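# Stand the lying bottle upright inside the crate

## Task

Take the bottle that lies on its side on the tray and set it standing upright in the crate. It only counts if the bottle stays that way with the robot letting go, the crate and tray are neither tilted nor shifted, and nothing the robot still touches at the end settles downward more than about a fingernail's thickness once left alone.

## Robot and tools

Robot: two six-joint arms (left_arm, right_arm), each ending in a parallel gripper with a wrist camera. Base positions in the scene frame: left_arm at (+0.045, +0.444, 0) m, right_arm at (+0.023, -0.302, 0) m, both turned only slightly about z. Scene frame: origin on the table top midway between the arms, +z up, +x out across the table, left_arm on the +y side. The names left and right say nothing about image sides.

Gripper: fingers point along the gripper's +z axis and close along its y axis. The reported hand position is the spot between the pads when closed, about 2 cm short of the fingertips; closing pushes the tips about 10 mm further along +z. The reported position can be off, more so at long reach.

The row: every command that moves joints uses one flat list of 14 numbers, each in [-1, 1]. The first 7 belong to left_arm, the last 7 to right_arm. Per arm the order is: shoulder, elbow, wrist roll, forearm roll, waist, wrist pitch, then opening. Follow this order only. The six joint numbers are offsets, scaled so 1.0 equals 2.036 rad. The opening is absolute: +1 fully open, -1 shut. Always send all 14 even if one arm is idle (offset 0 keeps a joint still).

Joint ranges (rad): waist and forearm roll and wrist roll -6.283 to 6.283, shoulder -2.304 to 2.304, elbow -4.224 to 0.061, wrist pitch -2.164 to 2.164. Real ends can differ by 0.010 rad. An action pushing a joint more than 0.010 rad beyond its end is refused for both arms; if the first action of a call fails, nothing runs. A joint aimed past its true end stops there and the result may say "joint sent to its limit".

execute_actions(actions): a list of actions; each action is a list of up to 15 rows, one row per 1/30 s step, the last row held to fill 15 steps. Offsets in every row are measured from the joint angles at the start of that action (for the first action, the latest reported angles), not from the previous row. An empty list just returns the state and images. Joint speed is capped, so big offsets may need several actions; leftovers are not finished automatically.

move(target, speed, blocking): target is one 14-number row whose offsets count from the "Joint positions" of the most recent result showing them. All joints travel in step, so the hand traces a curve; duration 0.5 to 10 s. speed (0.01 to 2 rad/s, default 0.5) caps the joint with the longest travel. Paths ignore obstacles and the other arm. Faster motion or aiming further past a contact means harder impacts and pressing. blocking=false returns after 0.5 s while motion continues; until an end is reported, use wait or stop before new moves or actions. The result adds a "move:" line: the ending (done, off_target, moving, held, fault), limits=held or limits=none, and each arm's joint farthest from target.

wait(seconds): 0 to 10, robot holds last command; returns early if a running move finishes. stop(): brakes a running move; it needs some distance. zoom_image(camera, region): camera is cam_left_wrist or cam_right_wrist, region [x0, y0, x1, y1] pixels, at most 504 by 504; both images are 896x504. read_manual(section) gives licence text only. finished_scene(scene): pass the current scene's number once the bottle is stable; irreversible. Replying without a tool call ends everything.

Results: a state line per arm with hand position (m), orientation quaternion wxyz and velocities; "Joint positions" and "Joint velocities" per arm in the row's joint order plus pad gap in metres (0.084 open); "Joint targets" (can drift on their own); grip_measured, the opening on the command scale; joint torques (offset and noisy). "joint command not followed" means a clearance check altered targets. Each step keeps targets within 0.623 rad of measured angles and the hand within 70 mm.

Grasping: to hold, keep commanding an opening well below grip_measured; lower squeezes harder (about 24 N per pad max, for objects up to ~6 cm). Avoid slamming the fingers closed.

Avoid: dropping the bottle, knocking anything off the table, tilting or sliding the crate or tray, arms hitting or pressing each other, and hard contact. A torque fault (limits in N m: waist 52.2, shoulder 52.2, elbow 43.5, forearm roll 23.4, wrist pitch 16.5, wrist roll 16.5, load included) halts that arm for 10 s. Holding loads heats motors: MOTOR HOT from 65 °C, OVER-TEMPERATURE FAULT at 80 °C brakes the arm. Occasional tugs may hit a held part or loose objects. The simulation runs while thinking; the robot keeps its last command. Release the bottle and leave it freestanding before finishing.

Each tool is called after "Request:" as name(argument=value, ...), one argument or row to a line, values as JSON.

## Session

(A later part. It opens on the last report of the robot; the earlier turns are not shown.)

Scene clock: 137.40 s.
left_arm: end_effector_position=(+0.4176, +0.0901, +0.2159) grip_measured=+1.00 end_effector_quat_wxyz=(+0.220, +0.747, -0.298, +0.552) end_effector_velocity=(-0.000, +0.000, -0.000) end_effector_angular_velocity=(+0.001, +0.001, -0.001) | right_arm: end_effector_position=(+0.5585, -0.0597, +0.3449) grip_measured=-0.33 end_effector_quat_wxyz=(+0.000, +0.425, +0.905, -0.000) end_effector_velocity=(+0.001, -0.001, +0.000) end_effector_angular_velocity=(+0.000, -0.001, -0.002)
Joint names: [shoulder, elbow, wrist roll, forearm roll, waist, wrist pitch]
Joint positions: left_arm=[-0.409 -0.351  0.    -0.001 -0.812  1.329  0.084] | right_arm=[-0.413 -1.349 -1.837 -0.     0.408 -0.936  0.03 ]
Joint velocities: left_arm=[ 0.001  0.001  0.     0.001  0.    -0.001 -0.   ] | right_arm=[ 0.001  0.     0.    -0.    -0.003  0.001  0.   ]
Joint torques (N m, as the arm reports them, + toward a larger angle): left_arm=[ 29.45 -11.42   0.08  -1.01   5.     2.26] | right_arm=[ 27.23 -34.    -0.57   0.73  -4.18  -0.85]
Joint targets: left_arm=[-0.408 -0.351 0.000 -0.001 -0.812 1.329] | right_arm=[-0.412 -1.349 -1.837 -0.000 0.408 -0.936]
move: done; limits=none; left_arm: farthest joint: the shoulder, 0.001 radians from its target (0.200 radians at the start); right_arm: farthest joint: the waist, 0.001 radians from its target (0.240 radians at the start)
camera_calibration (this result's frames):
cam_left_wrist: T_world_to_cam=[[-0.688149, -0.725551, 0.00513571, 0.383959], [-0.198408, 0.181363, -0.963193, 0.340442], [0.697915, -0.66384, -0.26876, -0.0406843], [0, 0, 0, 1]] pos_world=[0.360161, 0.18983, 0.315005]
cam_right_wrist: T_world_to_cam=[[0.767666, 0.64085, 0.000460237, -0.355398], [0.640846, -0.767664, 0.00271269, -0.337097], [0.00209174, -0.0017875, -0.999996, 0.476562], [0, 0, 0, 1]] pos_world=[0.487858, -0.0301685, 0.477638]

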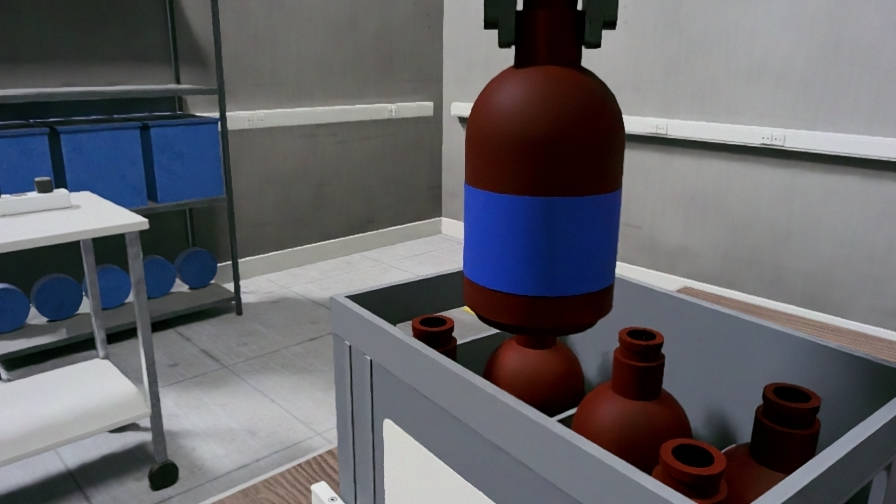

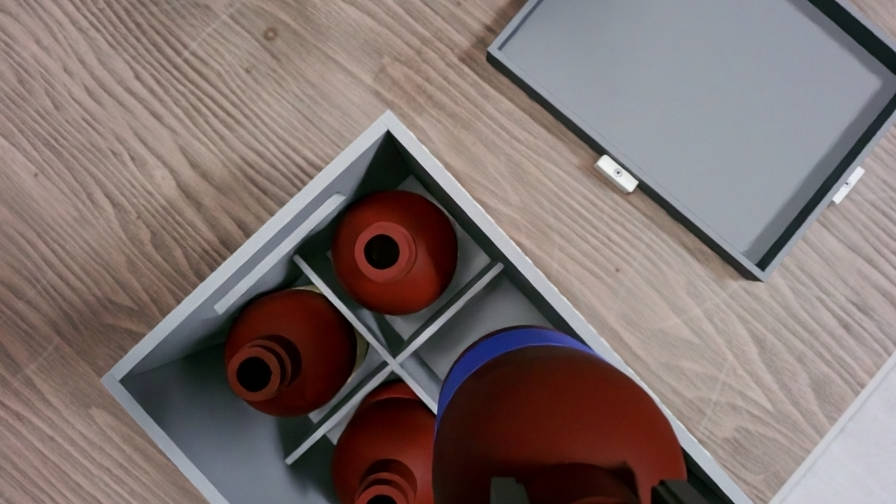

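Request:
zoom_image(
  camera="cam_right_wrist",
  region=[370, 230, 640, 504],
)

Request:
zoom_image(
  camera="cam_right_wrist",
  region=[90, 100, 530, 480],
)

Region (370, 230, 640, 504) of cam_right_wrist's 896x504 image, scaled by 1.839, with more detail than that image has; it fills the left 497 columns of this view, and the rest is white.

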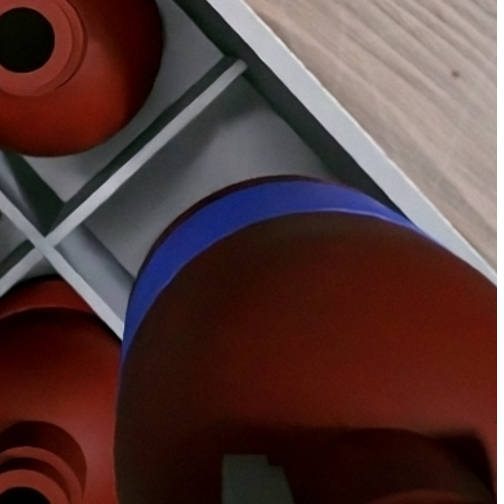

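Region (90, 100, 530, 480) of cam_right_wrist's 896x504 image, scaled by 1.145, with more detail than that image has; it fills the top 435 rows of this view, and the rest is white.

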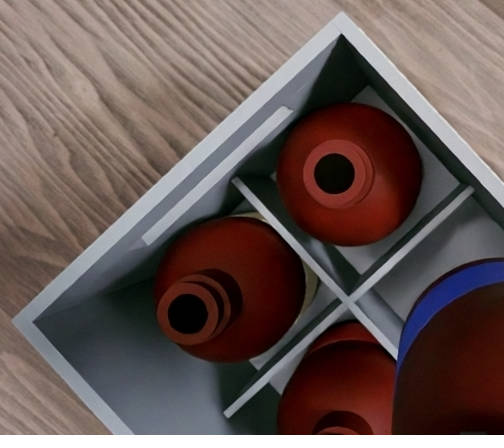

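Request:
move(
  target=[0, 0, 0, 0, 0, 0, 1, -0.04028, 0.04897, 0, 0, 0.0001, 0.08929, -1],
  speed=0.25,
)

Scene clock: 154.40 s.
left_arm: end_effector_position=(+0.4176, +0.0901, +0.2159) grip_measured=+1.00 end_effector_quat_wxyz=(+0.220, +0.747, -0.298, +0.552) end_effector_velocity=(-0.000, +0.000, -0.000) end_effector_angular_velocity=(+0.000, -0.000, +0.001) | right_arm: end_effector_position=(+0.5566, -0.0604, +0.2554) grip_measured=-0.33 end_effector_quat_wxyz=(+0.000, +0.425, +0.905, +0.000) end_effector_velocity=(-0.001, +0.001, -0.002) end_effector_angular_velocity=(-0.000, +0.003, +0.001)
Joint names: [shoulder, elbow, wrist roll, forearm roll, waist, wrist pitch]
Joint positions: left_arm=[-0.409 -0.351  0.    -0.001 -0.812  1.329  0.084] | right_arm=[-0.494 -1.249 -1.837 -0.     0.409 -0.754  0.03 ]
Joint velocities: left_arm=[ 0.     0.001  0.    -0.001 -0.     0.    -0.   ] | right_arm=[-0.002  0.002 -0.     0.001  0.002  0.    -0.   ]
Joint torques (N m, as the arm reports them, + toward a larger angle): left_arm=[ 29.18 -11.4    0.09  -1.16   5.11   2.23] | right_arm=[ 27.28 -34.24  -0.01   2.55  -7.32  -0.45]
Joint targets: left_arm=[-0.409 -0.351 0.000 -0.001 -0.812 1.329] | right_arm=[-0.495 -1.249 -1.837 -0.000 0.409 -0.754]
move: done; limits=none; left_arm: farthest joint: the waist, 0.000 radians from its target (0.000 radians at the start); right_arm: farthest joint: the shoulder, 0.001 radians from its target (0.083 radians at the start)
camera_calibration (this result's frames):
cam_left_wrist: T_world_to_cam=[[-0.688149, -0.725551, 0.00513563, 0.383959], [-0.198408, 0.181363, -0.963194, 0.340442], [0.697915, -0.66384, -0.26876, -0.0406841], [0, 0, 0, 1]] pos_world=[0.360161, 0.18983, 0.315005]
cam_right_wrist: T_world_to_cam=[[0.767516, 0.641029, 0.00112448, -0.353534], [0.641024, -0.767516, 0.00285411, -0.33632], [0.00269263, -0.00146976, -0.999995, 0.386696], [0, 0, 0, 1]] pos_world=[0.485891, -0.0309367, 0.388052]

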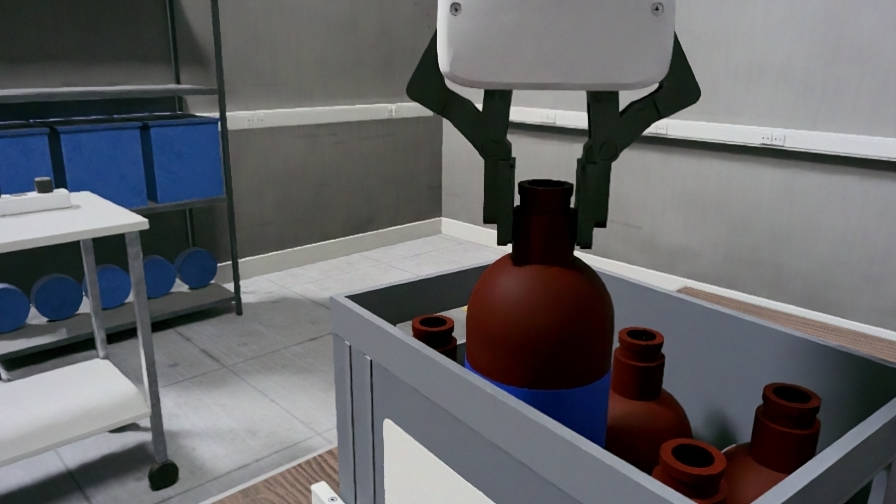

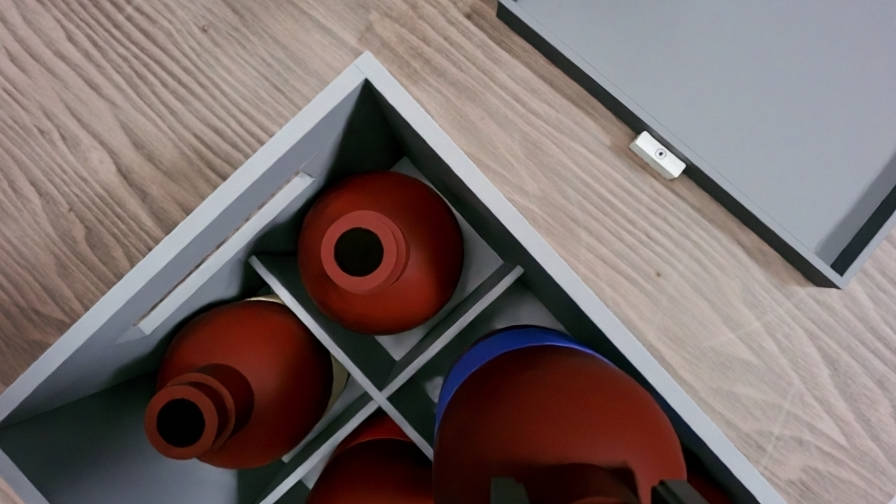

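Request:
zoom_image(
  camera="cam_right_wrist",
  region=[350, 230, 620, 504],
)

Region (350, 230, 620, 504) of cam_right_wrist's 896x504 image, scaled by 1.839, with more detail than that image has; it fills the left 497 columns of this view, and the rest is white.

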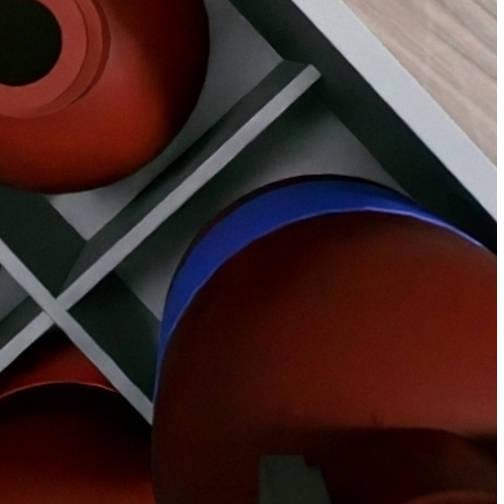

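Request:
move(
  target=[0, 0, 0, 0, 0, 0, 1, -0.0628, 0.02308, 0, 0, 0, 0.0857, -1],
  speed=0.22,
)

Scene clock: 167.13 s.
left_arm: end_effector_position=(+0.4176, +0.0901, +0.2159) grip_measured=+1.00 end_effector_quat_wxyz=(+0.220, +0.747, -0.298, +0.552) end_effector_velocity=(+0.001, +0.000, +0.000) end_effector_angular_velocity=(-0.000, -0.001, +0.002) | right_arm: end_effector_position=(+0.5568, -0.0603, +0.1627) grip_measured=-0.33 end_effector_quat_wxyz=(+0.000, +0.425, +0.905, +0.000) end_effector_velocity=(-0.001, -0.001, -0.002) end_effector_angular_velocity=(-0.002, +0.003, -0.001)
Joint names: [shoulder, elbow, wrist roll, forearm roll, waist, wrist pitch]
Joint positions: left_arm=[-0.409 -0.351  0.    -0.001 -0.812  1.329  0.084] | right_arm=[-0.622 -1.203 -1.837 -0.     0.409 -0.58   0.03 ]
Joint velocities: left_arm=[ 0.001 -0.     0.    -0.002 -0.    -0.     0.   ] | right_arm=[-0.003  0.001 -0.    -0.001 -0.001  0.    -0.   ]
Joint torques (N m, as the arm reports them, + toward a larger angle): left_arm=[ 29.15 -11.59   0.14  -1.07   5.15   2.23] | right_arm=[ 29.25 -30.69  -0.26   0.56  -5.27  -0.81]
Joint targets: left_arm=[-0.409 -0.351 0.000 -0.001 -0.812 1.329] | right_arm=[-0.622 -1.202 -1.837 -0.000 0.409 -0.580]
move: done; limits=none; left_arm: farthest joint: the waist, 0.000 radians from its target (0.000 radians at the start); right_arm: farthest joint: the elbow, 0.001 radians from its target (0.047 radians at the start)
camera_calibration (this result's frames):
cam_left_wrist: T_world_to_cam=[[-0.688149, -0.725551, 0.00513571, 0.383959], [-0.198408, 0.181363, -0.963194, 0.340442], [0.697915, -0.66384, -0.26876, -0.0406842], [0, 0, 0, 1]] pos_world=[0.360161, 0.18983, 0.315005]
cam_right_wrist: T_world_to_cam=[[0.7675, 0.641047, 0.00135607, -0.35363], [0.641042, -0.7675, 0.00287605, -0.336104], [0.00288446, -0.00133807, -0.999995, 0.293923], [0, 0, 0, 1]] pos_world=[0.48602, -0.0308735, 0.295367]

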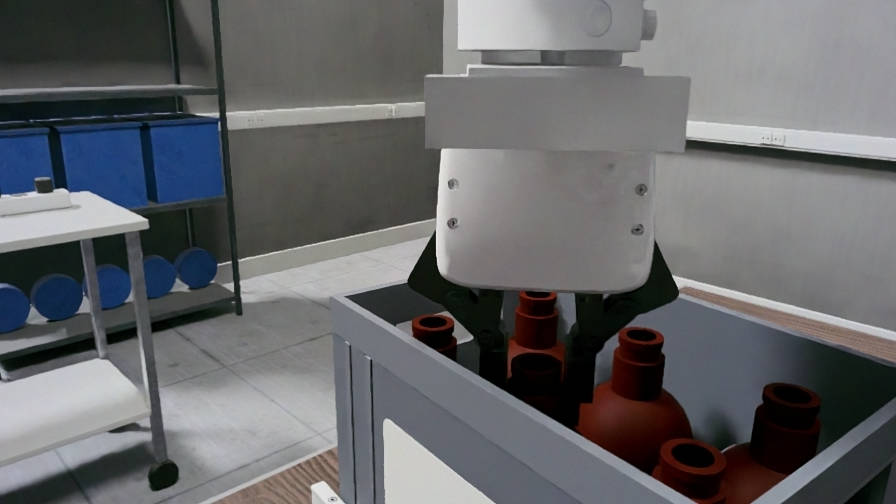

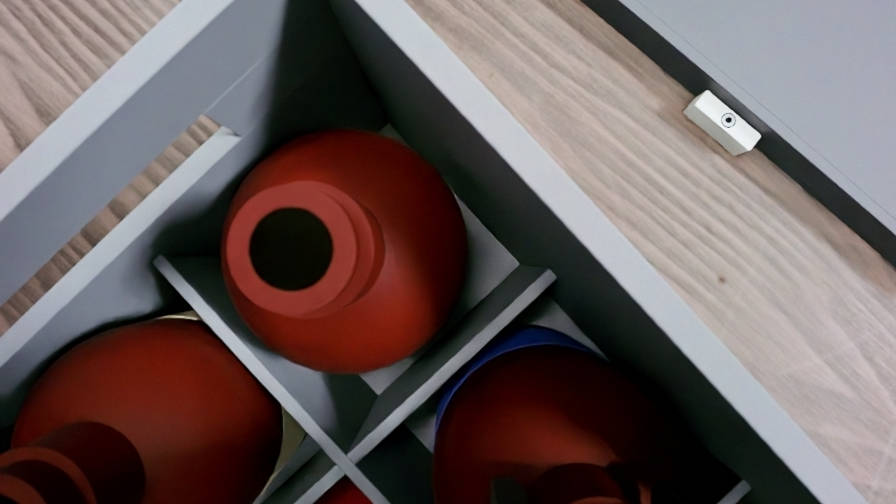

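Request:
zoom_image(
  camera="cam_left_wrist",
  region=[400, 280, 740, 490],
)

Region (400, 280, 740, 490) of cam_left_wrist's 896x504 image, scaled by 1.482, with more detail than that image has; it fills the top 311 rows of this view, and the rest is white.

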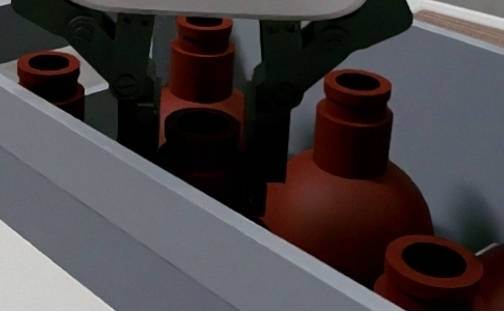

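Request:
execute_actions(
  actions=[
    [[0,0,0,0,0,0,1,-0.00023,0.00004,0,0,0,0.00027,-1],[0,0,0,0,0,0,1,-0.00069,0.00011,0,0,0,0.0008,-1],[0,0,0,0,0,0,1,-0.00122,0.00019,0,0,0,0.00141,-1],[0,0,0,0,0,0,1,-0.00176,0.00027,0,0,0,0.00203,-1],[0,0,0,0,0,0,1,-0.00222,0.00035,0,0,0,0.00256,-1],[0,0,0,0,0,0,1,-0.0026,0.0004,0,0,0,0.00301,-1],[0,0,0,0,0,0,1,-0.00291,0.00045,0,0,0,0.00336,-1],[0,0,0,0,0,0,1,-0.00321,0.0005,0,0,0,0.00371,-1],[0,0,0,0,0,0,1,-0.00344,0.00054,0,0,0,0.00398,-1],[0,0,0,0,0,0,1,-0.00367,0.00057,0,0,0,0.00424,-1],[0,0,0,0,0,0,1,-0.00386,0.0006,0,0,0,0.00446,-1],[0,0,0,0,0,0,1,-0.00405,0.00063,0,0,0,0.00469,-1],[0,0,0,0,0,0,1,-0.00421,0.00065,0,0,0,0.00486,-1]],
  ],
)

Scene clock: 179.40 s.
left_arm: end_effector_position=(+0.4176, +0.0901, +0.2159) grip_measured=+1.00 end_effector_quat_wxyz=(+0.220, +0.747, -0.298, +0.552) end_effector_velocity=(-0.000, -0.000, -0.000) end_effector_angular_velocity=(+0.000, +0.000, -0.000) | right_arm: end_effector_position=(+0.5568, -0.0603, +0.1573) grip_measured=-0.33 end_effector_quat_wxyz=(+0.000, +0.425, +0.905, +0.000) end_effector_velocity=(-0.000, +0.000, -0.003) end_effector_angular_velocity=(-0.000, +0.000, +0.001)
Joint names: [shoulder, elbow, wrist roll, forearm roll, waist, wrist pitch]
Joint positions: left_arm=[-0.409 -0.351  0.    -0.001 -0.812  1.329  0.084] | right_arm=[-0.63  -1.201 -1.837 -0.     0.409 -0.57   0.03 ]
Joint velocities: left_arm=[-0.  0.  0.  0. -0. -0. -0.] | right_arm=[-0.005  0.    -0.    -0.001  0.     0.005 -0.   ]
Joint torques (N m, as the arm reports them, + toward a larger angle): left_arm=[ 29.37 -11.41   0.09  -1.15   5.36   2.24] | right_arm=[ 28.96 -30.95  -0.35  -0.05  -5.22  -0.77]
Joint targets: left_arm=[-0.409 -0.351 0.000 -0.001 -0.812 1.329] | right_arm=[-0.630 -1.201 -1.837 -0.000 0.409 -0.570]
camera_calibration (this result's frames):
cam_left_wrist: T_world_to_cam=[[-0.688149, -0.725551, 0.00513577, 0.383959], [-0.198408, 0.181363, -0.963194, 0.340442], [0.697915, -0.66384, -0.26876, -0.0406841], [0, 0, 0, 1]] pos_world=[0.360161, 0.18983, 0.315005]
cam_right_wrist: T_world_to_cam=[[0.767499, 0.641048, 0.00129224, -0.353574], [0.641043, -0.767499, 0.00285684, -0.336076], [0.00282317, -0.00136424, -0.999995, 0.288566], [0, 0, 0, 1]] pos_world=[0.485992, -0.0308863, 0.289981]

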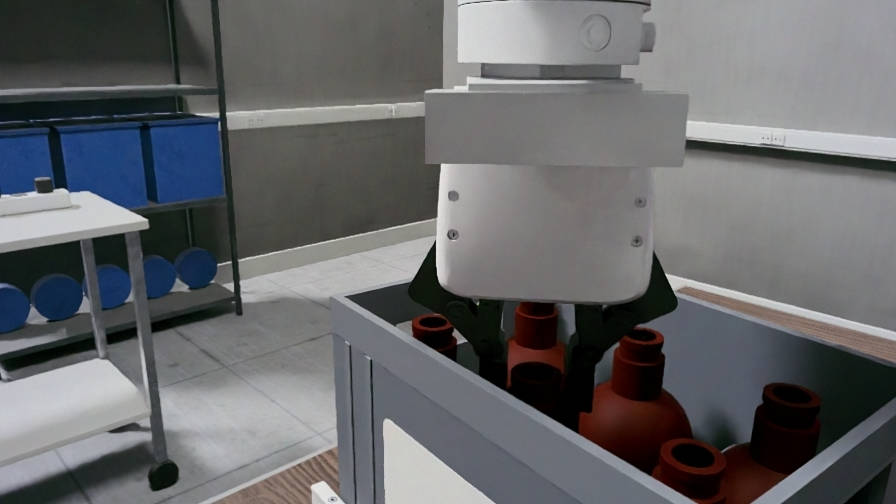

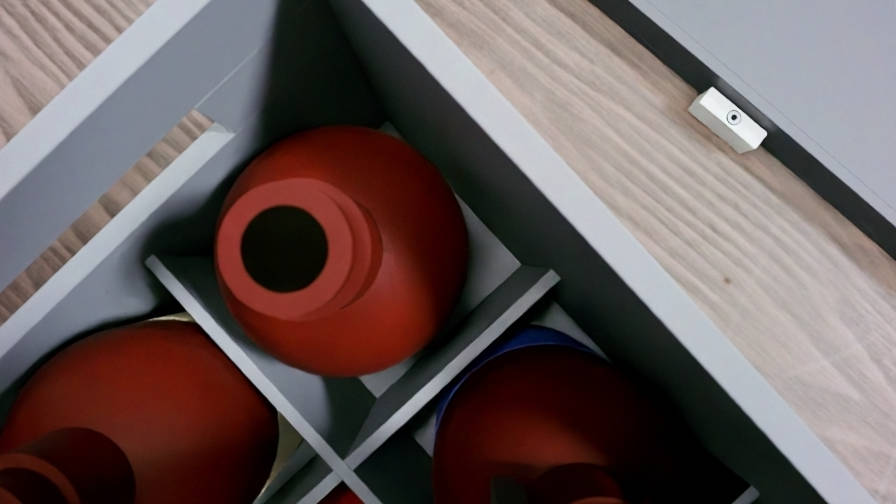

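No contact yet. Lowering another 1.5 mm slowly.

Request:
execute_actions(
  actions=[
    [[0,0,0,0,0,0,1,-0.00015,0.00002,0,0,0,0.00018,-1],[0,0,0,0,0,0,1,-0.00026,0.00004,0,0,0,0.0003,-1],[0,0,0,0,0,0,1,-0.00037,0.00006,0,0,0,0.00043,-1],[0,0,0,0,0,0,1,-0.00048,0.00008,0,0,0,0.00056,-1],[0,0,0,0,0,0,1,-0.00059,0.00009,0,0,0,0.00069,-1],[0,0,0,0,0,0,1,-0.0007,0.00011,0,0,0,0.00081,-1],[0,0,0,0,0,0,1,-0.00081,0.00013,0,0,0,0.00094,-1],[0,0,0,0,0,0,1,-0.00092,0.00014,0,0,0,0.00107,-1],[0,0,0,0,0,0,1,-0.00104,0.00016,0,0,0,0.0012,-1],[0,0,0,0,0,0,1,-0.00115,0.00018,0,0,0,0.00133,-1]],
  ],
)

Scene clock: 187.07 s.
left_arm: end_effector_position=(+0.4176, +0.0901, +0.2159) grip_measured=+1.00 end_effector_quat_wxyz=(+0.220, +0.747, -0.298, +0.552) end_effector_velocity=(-0.000, -0.000, -0.000) end_effector_angular_velocity=(+0.001, +0.000, -0.001) | right_arm: end_effector_position=(+0.5569, -0.0603, +0.1563) grip_measured=-0.33 end_effector_quat_wxyz=(+0.000, +0.425, +0.905, +0.000) end_effector_velocity=(+0.000, +0.000, +0.000) end_effector_angular_velocity=(+0.001, -0.002, -0.000)
Joint names: [shoulder, elbow, wrist roll, forearm roll, waist, wrist pitch]
Joint positions: left_arm=[-0.409 -0.351  0.    -0.001 -0.812  1.329  0.084] | right_arm=[-0.632 -1.201 -1.837 -0.     0.409 -0.568  0.03 ]
Joint velocities: left_arm=[-0.     0.     0.     0.001 -0.    -0.    -0.   ] | right_arm=[ 0.    -0.     0.    -0.    -0.     0.001  0.   ]
Joint torques (N m, as the arm reports them, + toward a larger angle): left_arm=[ 29.22 -11.54   0.07  -1.09   4.69   2.24] | right_arm=[ 25.09 -26.7   -0.37   1.59  -3.03   0.  ]
Joint targets: left_arm=[-0.409 -0.351 0.000 -0.001 -0.812 1.329] | right_arm=[-0.632 -1.201 -1.837 -0.000 0.409 -0.568]
camera_calibration (this result's frames):
cam_left_wrist: T_world_to_cam=[[-0.688149, -0.725551, 0.00513581, 0.383959], [-0.198408, 0.181363, -0.963193, 0.340442], [0.697915, -0.66384, -0.26876, -0.0406841], [0, 0, 0, 1]] pos_world=[0.360161, 0.18983, 0.315005]
cam_right_wrist: T_world_to_cam=[[0.767498, 0.64105, 0.00152028, -0.353751], [0.641044, -0.767498, 0.00292057, -0.336123], [0.00303905, -0.00126697, -0.999995, 0.287452], [0, 0, 0, 1]] pos_world=[0.486099, -0.0308378, 0.28897]

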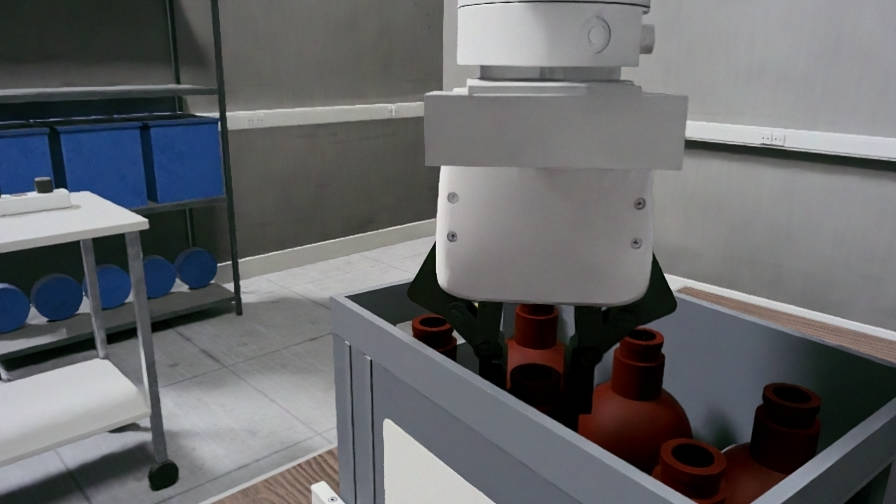

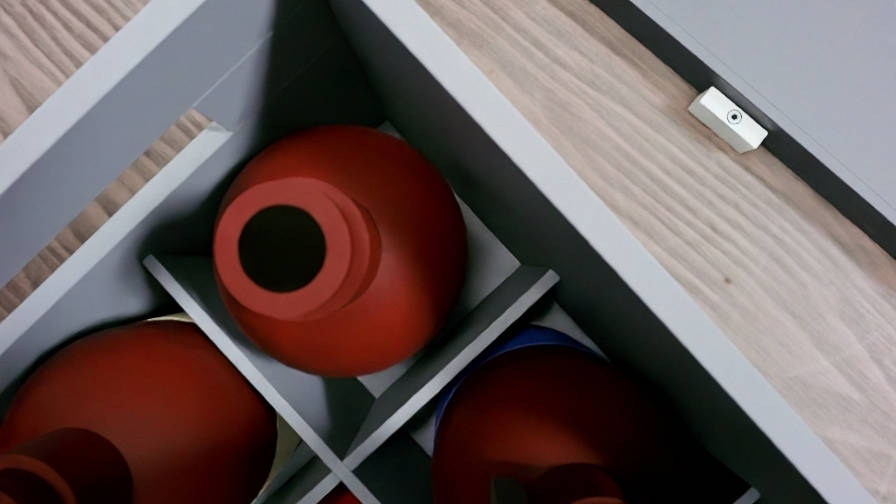

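Request:
execute_actions(
  actions=[],
)

Scene clock: 191.73 s.
left_arm: end_effector_position=(+0.4176, +0.0901, +0.2159) grip_measured=+1.00 end_effector_quat_wxyz=(+0.220, +0.747, -0.298, +0.552) end_effector_velocity=(+0.000, +0.000, +0.000) end_effector_angular_velocity=(+0.000, -0.000, +0.001) | right_arm: end_effector_position=(+0.5568, -0.0603, +0.1558) grip_measured=-0.33 end_effector_quat_wxyz=(+0.000, +0.425, +0.905, +0.000) end_effector_velocity=(-0.000, -0.002, -0.001) end_effector_angular_velocity=(-0.002, +0.002, -0.001)
Joint names: [shoulder, elbow, wrist roll, forearm roll, waist, wrist pitch]
Joint positions: left_arm=[-0.409 -0.351  0.    -0.001 -0.812  1.329  0.084] | right_arm=[-0.632 -1.201 -1.837 -0.     0.409 -0.568  0.03 ]
Joint velocities: left_arm=[ 0.    -0.     0.    -0.001  0.    -0.     0.   ] | right_arm=[-0.001  0.001  0.    -0.001 -0.002 -0.001  0.   ]
Joint torques (N m, as the arm reports them, + toward a larger angle): left_arm=[ 28.45 -11.42   0.12  -0.99   4.95   2.27] | right_arm=[ 15.21 -17.72  -0.14   0.75  -5.88   0.89]
Joint targets: left_arm=[-0.409 -0.351 0.000 -0.001 -0.812 1.329] | right_arm=[-0.632 -1.201 -1.837 -0.000 0.409 -0.568]
camera_calibration (this result's frames):
cam_left_wrist: T_world_to_cam=[[-0.688149, -0.725551, 0.00513563, 0.383959], [-0.198408, 0.181363, -0.963194, 0.340442], [0.697915, -0.66384, -0.26876, -0.0406842], [0, 0, 0, 1]] pos_world=[0.360161, 0.18983, 0.315005]
cam_right_wrist: T_world_to_cam=[[0.767499, 0.641049, 0.00135789, -0.353593], [0.641044, -0.767499, 0.00287386, -0.336077], [0.00288446, -0.00133521, -0.999995, 0.287063], [0, 0, 0, 1]] pos_world=[0.485994, -0.0308848, 0.288508]

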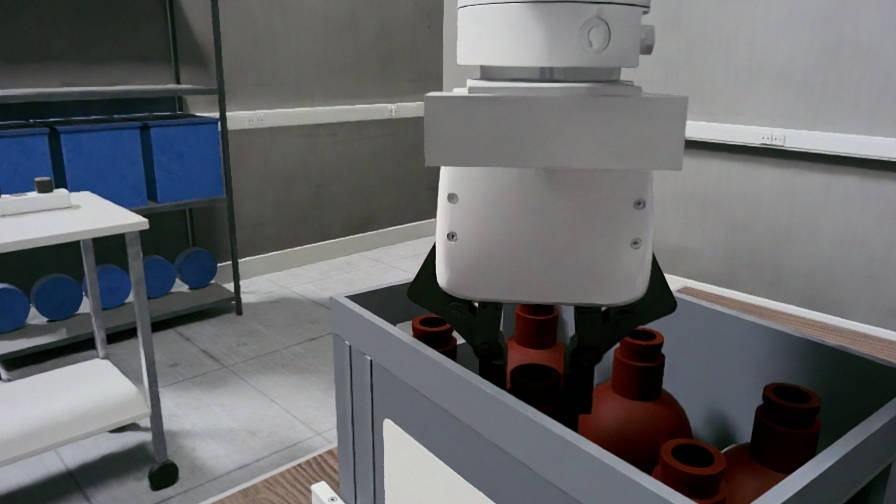

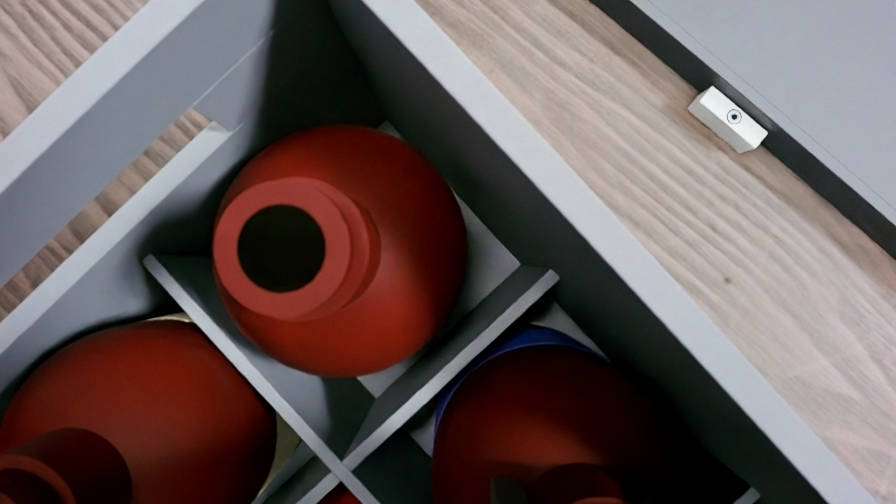

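Request:
execute_actions(
  actions=[
    [[0,0,0,0,0,0,1,0.0001,0,0,0,0,0,-0.7],[0,0,0,0,0,0,1,0.0001,0,0,0,0,0,-0.5],[0,0,0,0,0,0,1,0.0002,0,0,0,0,0,-0.4],[0,0,0,0,0,0,1,0.0002,0,0,0,0,0,-0.35],[0,0,0,0,0,0,1,0.0002,0,0,0,0,0,-0.31],[0,0,0,0,0,0,1,0.0002,0,0,0,0,0,-0.27],[0,0,0,0,0,0,1,0.0002,0,0,0,0,0,-0.23],[0,0,0,0,0,0,1,0.0002,0,0,0,0,0,-0.19],[0,0,0,0,0,0,1,0.0002,0,0,0,0,0,-0.15],[0,0,0,0,0,0,1,0.0002,0,0,0,0,0,-0.12],[0,0,0,0,0,0,1,0.0002,0,0,0,0,0,-0.1]],
  ],
)

Scene clock: 195.90 s.
left_arm: end_effector_position=(+0.4176, +0.0901, +0.2159) grip_measured=+1.00 end_effector_quat_wxyz=(+0.220, +0.747, -0.298, +0.552) end_effector_velocity=(-0.000, +0.000, -0.000) end_effector_angular_velocity=(+0.000, +0.000, -0.001) | right_arm: end_effector_position=(+0.5566, -0.0604, +0.1555) grip_measured=-0.11 end_effector_quat_wxyz=(+0.000, +0.425, +0.905, +0.000) end_effector_velocity=(+0.002, +0.001, +0.004) end_effector_angular_velocity=(+0.000, -0.003, +0.001)
Joint names: [shoulder, elbow, wrist roll, forearm roll, waist, wrist pitch]
Joint positions: left_arm=[-0.409 -0.351  0.    -0.001 -0.812  1.329  0.084] | right_arm=[-0.633 -1.2   -1.837 -0.     0.409 -0.567  0.039]
Joint velocities: left_arm=[ 0.     0.001 -0.     0.001  0.     0.    -0.   ] | right_arm=[ 0.004 -0.004 -0.    -0.001  0.    -0.005  0.   ]
Joint torques (N m, as the arm reports them, + toward a larger angle): left_arm=[ 28.65 -11.12   0.12  -1.19   4.83   2.28] | right_arm=[ 27.06 -29.22  -0.32   0.42  -2.9   -0.67]
Joint targets: left_arm=[-0.409 -0.351 0.000 -0.001 -0.812 1.329] | right_arm=[-0.632 -1.201 -1.837 -0.000 0.409 -0.568]
camera_calibration (this result's frames):
cam_left_wrist: T_world_to_cam=[[-0.688149, -0.725551, 0.00513583, 0.383959], [-0.198409, 0.181363, -0.963193, 0.340442], [0.697915, -0.66384, -0.26876, -0.0406841], [0, 0, 0, 1]] pos_world=[0.360161, 0.18983, 0.315005]
cam_right_wrist: T_world_to_cam=[[0.767505, 0.641042, 0.00123847, -0.353392], [0.641037, -0.767504, 0.00284155, -0.33602], [0.00277208, -0.001387, -0.999995, 0.286749], [0, 0, 0, 1]] pos_world=[0.485837, -0.0309603, 0.28814]

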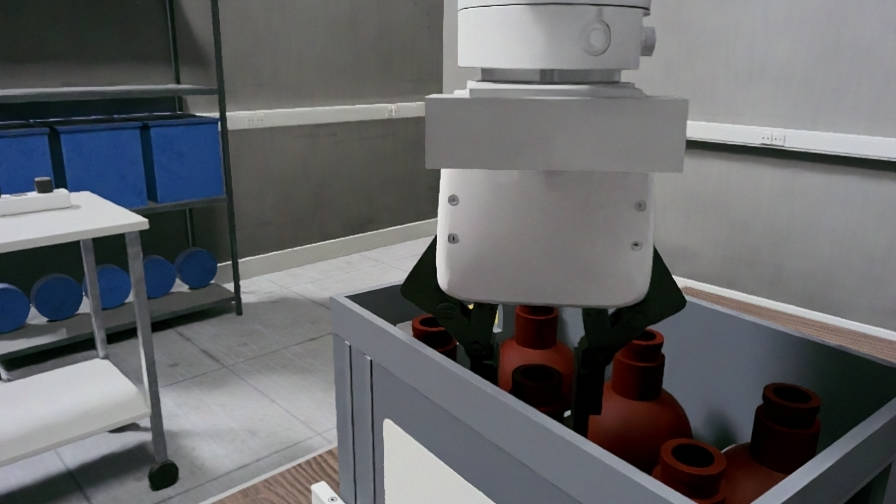

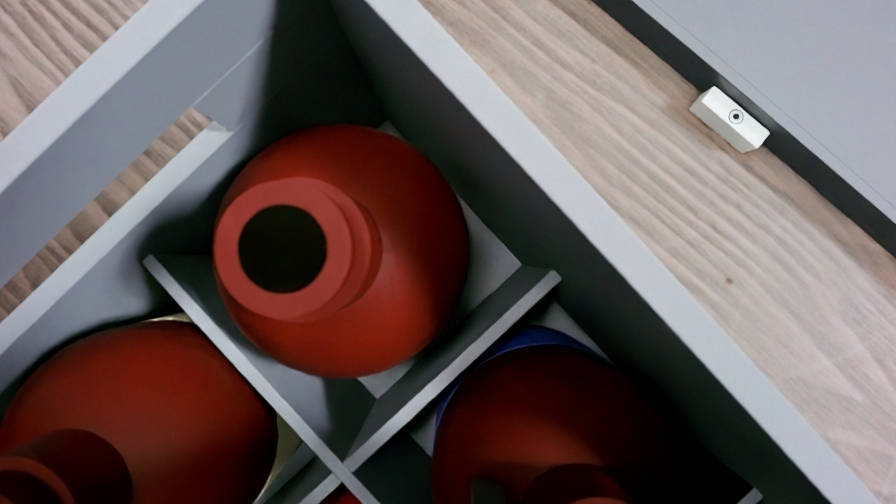

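Request:
move(
  target=[0,0,0,0,0,0,1,0.040,-0.0095,0,0,0,-0.0495,-0.1],
  speed=0.2,
)

Scene clock: 197.73 s.
left_arm: end_effector_position=(+0.4176, +0.0901, +0.2159) grip_measured=+1.00 end_effector_quat_wxyz=(+0.220, +0.747, -0.298, +0.552) end_effector_velocity=(-0.000, -0.000, +0.000) end_effector_angular_velocity=(+0.000, +0.000, -0.001) | right_arm: end_effector_position=(+0.5564, -0.0605, +0.2101) grip_measured=-0.11 end_effector_quat_wxyz=(+0.000, +0.425, +0.905, +0.000) end_effector_velocity=(+0.001, +0.001, +0.002) end_effector_angular_velocity=(+0.002, -0.005, +0.001)
Joint names: [shoulder, elbow, wrist roll, forearm roll, waist, wrist pitch]
Joint positions: left_arm=[-0.409 -0.351  0.    -0.001 -0.812  1.329  0.084] | right_arm=[-0.552 -1.219 -1.837 -0.     0.409 -0.667  0.039]
Joint velocities: left_arm=[ 0.001  0.     0.     0.001 -0.    -0.001  0.   ] | right_arm=[ 0.003 -0.001  0.    -0.     0.001  0.002  0.   ]
Joint torques (N m, as the arm reports them, + toward a larger angle): left_arm=[ 29.07 -11.46   0.15  -1.05   5.36   2.24] | right_arm=[ 29.34 -29.96  -0.14   0.02  -2.34  -0.66]
Joint targets: left_arm=[-0.409 -0.351 0.000 -0.001 -0.812 1.329] | right_arm=[-0.551 -1.220 -1.837 -0.000 0.409 -0.668]
move: done; limits=none; left_arm: farthest joint: the waist, 0.000 radians from its target (0.000 radians at the start); right_arm: farthest joint: the waist, 0.000 radians from its target (0.000 radians at the start)
camera_calibration (this result's frames):
cam_left_wrist: T_world_to_cam=[[-0.688149, -0.725551, 0.00513581, 0.383959], [-0.198409, 0.181363, -0.963193, 0.340442], [0.697915, -0.66384, -0.26876, -0.0406841], [0, 0, 0, 1]] pos_world=[0.360161, 0.18983, 0.315005]
cam_right_wrist: T_world_to_cam=[[0.767512, 0.641034, 0.000742674, -0.353097], [0.64103, -0.767511, 0.0027306, -0.336083], [0.00232042, -0.00161969, -0.999996, 0.341579], [0, 0, 0, 1]] pos_world=[0.485653, -0.0310467, 0.342758]

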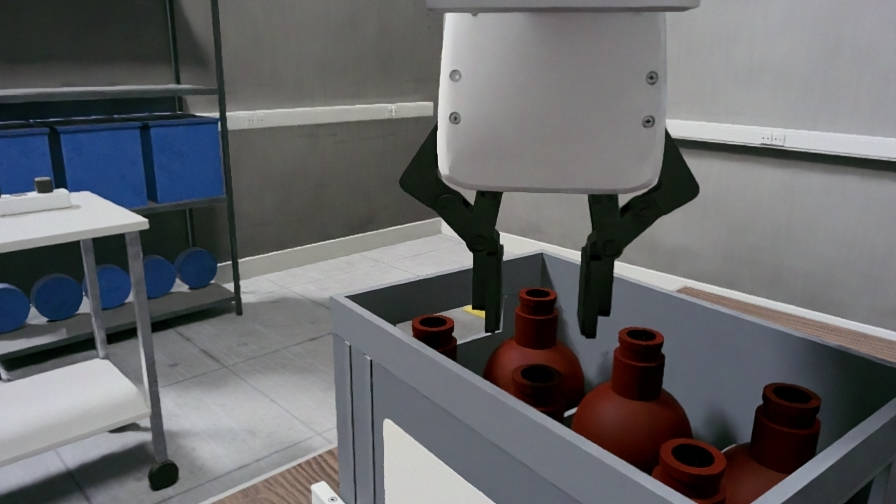

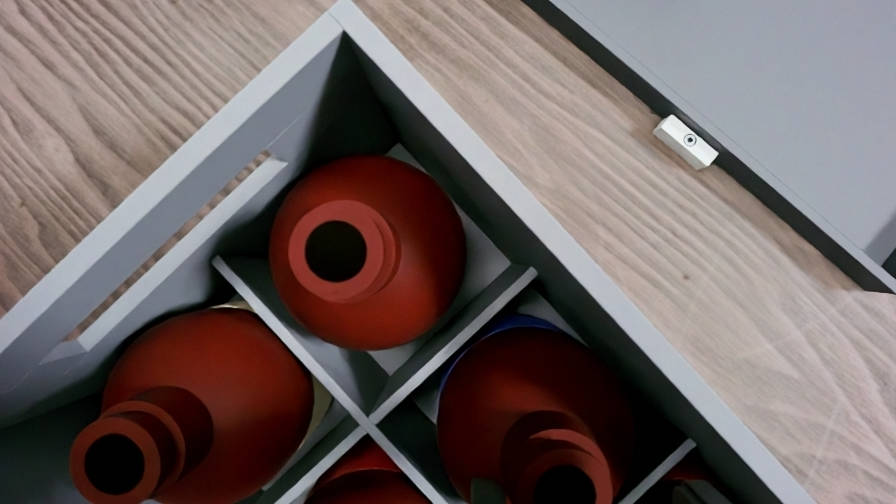

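Request:
finished_scene(
  scene=2,
)

The scene is finished: the task was done.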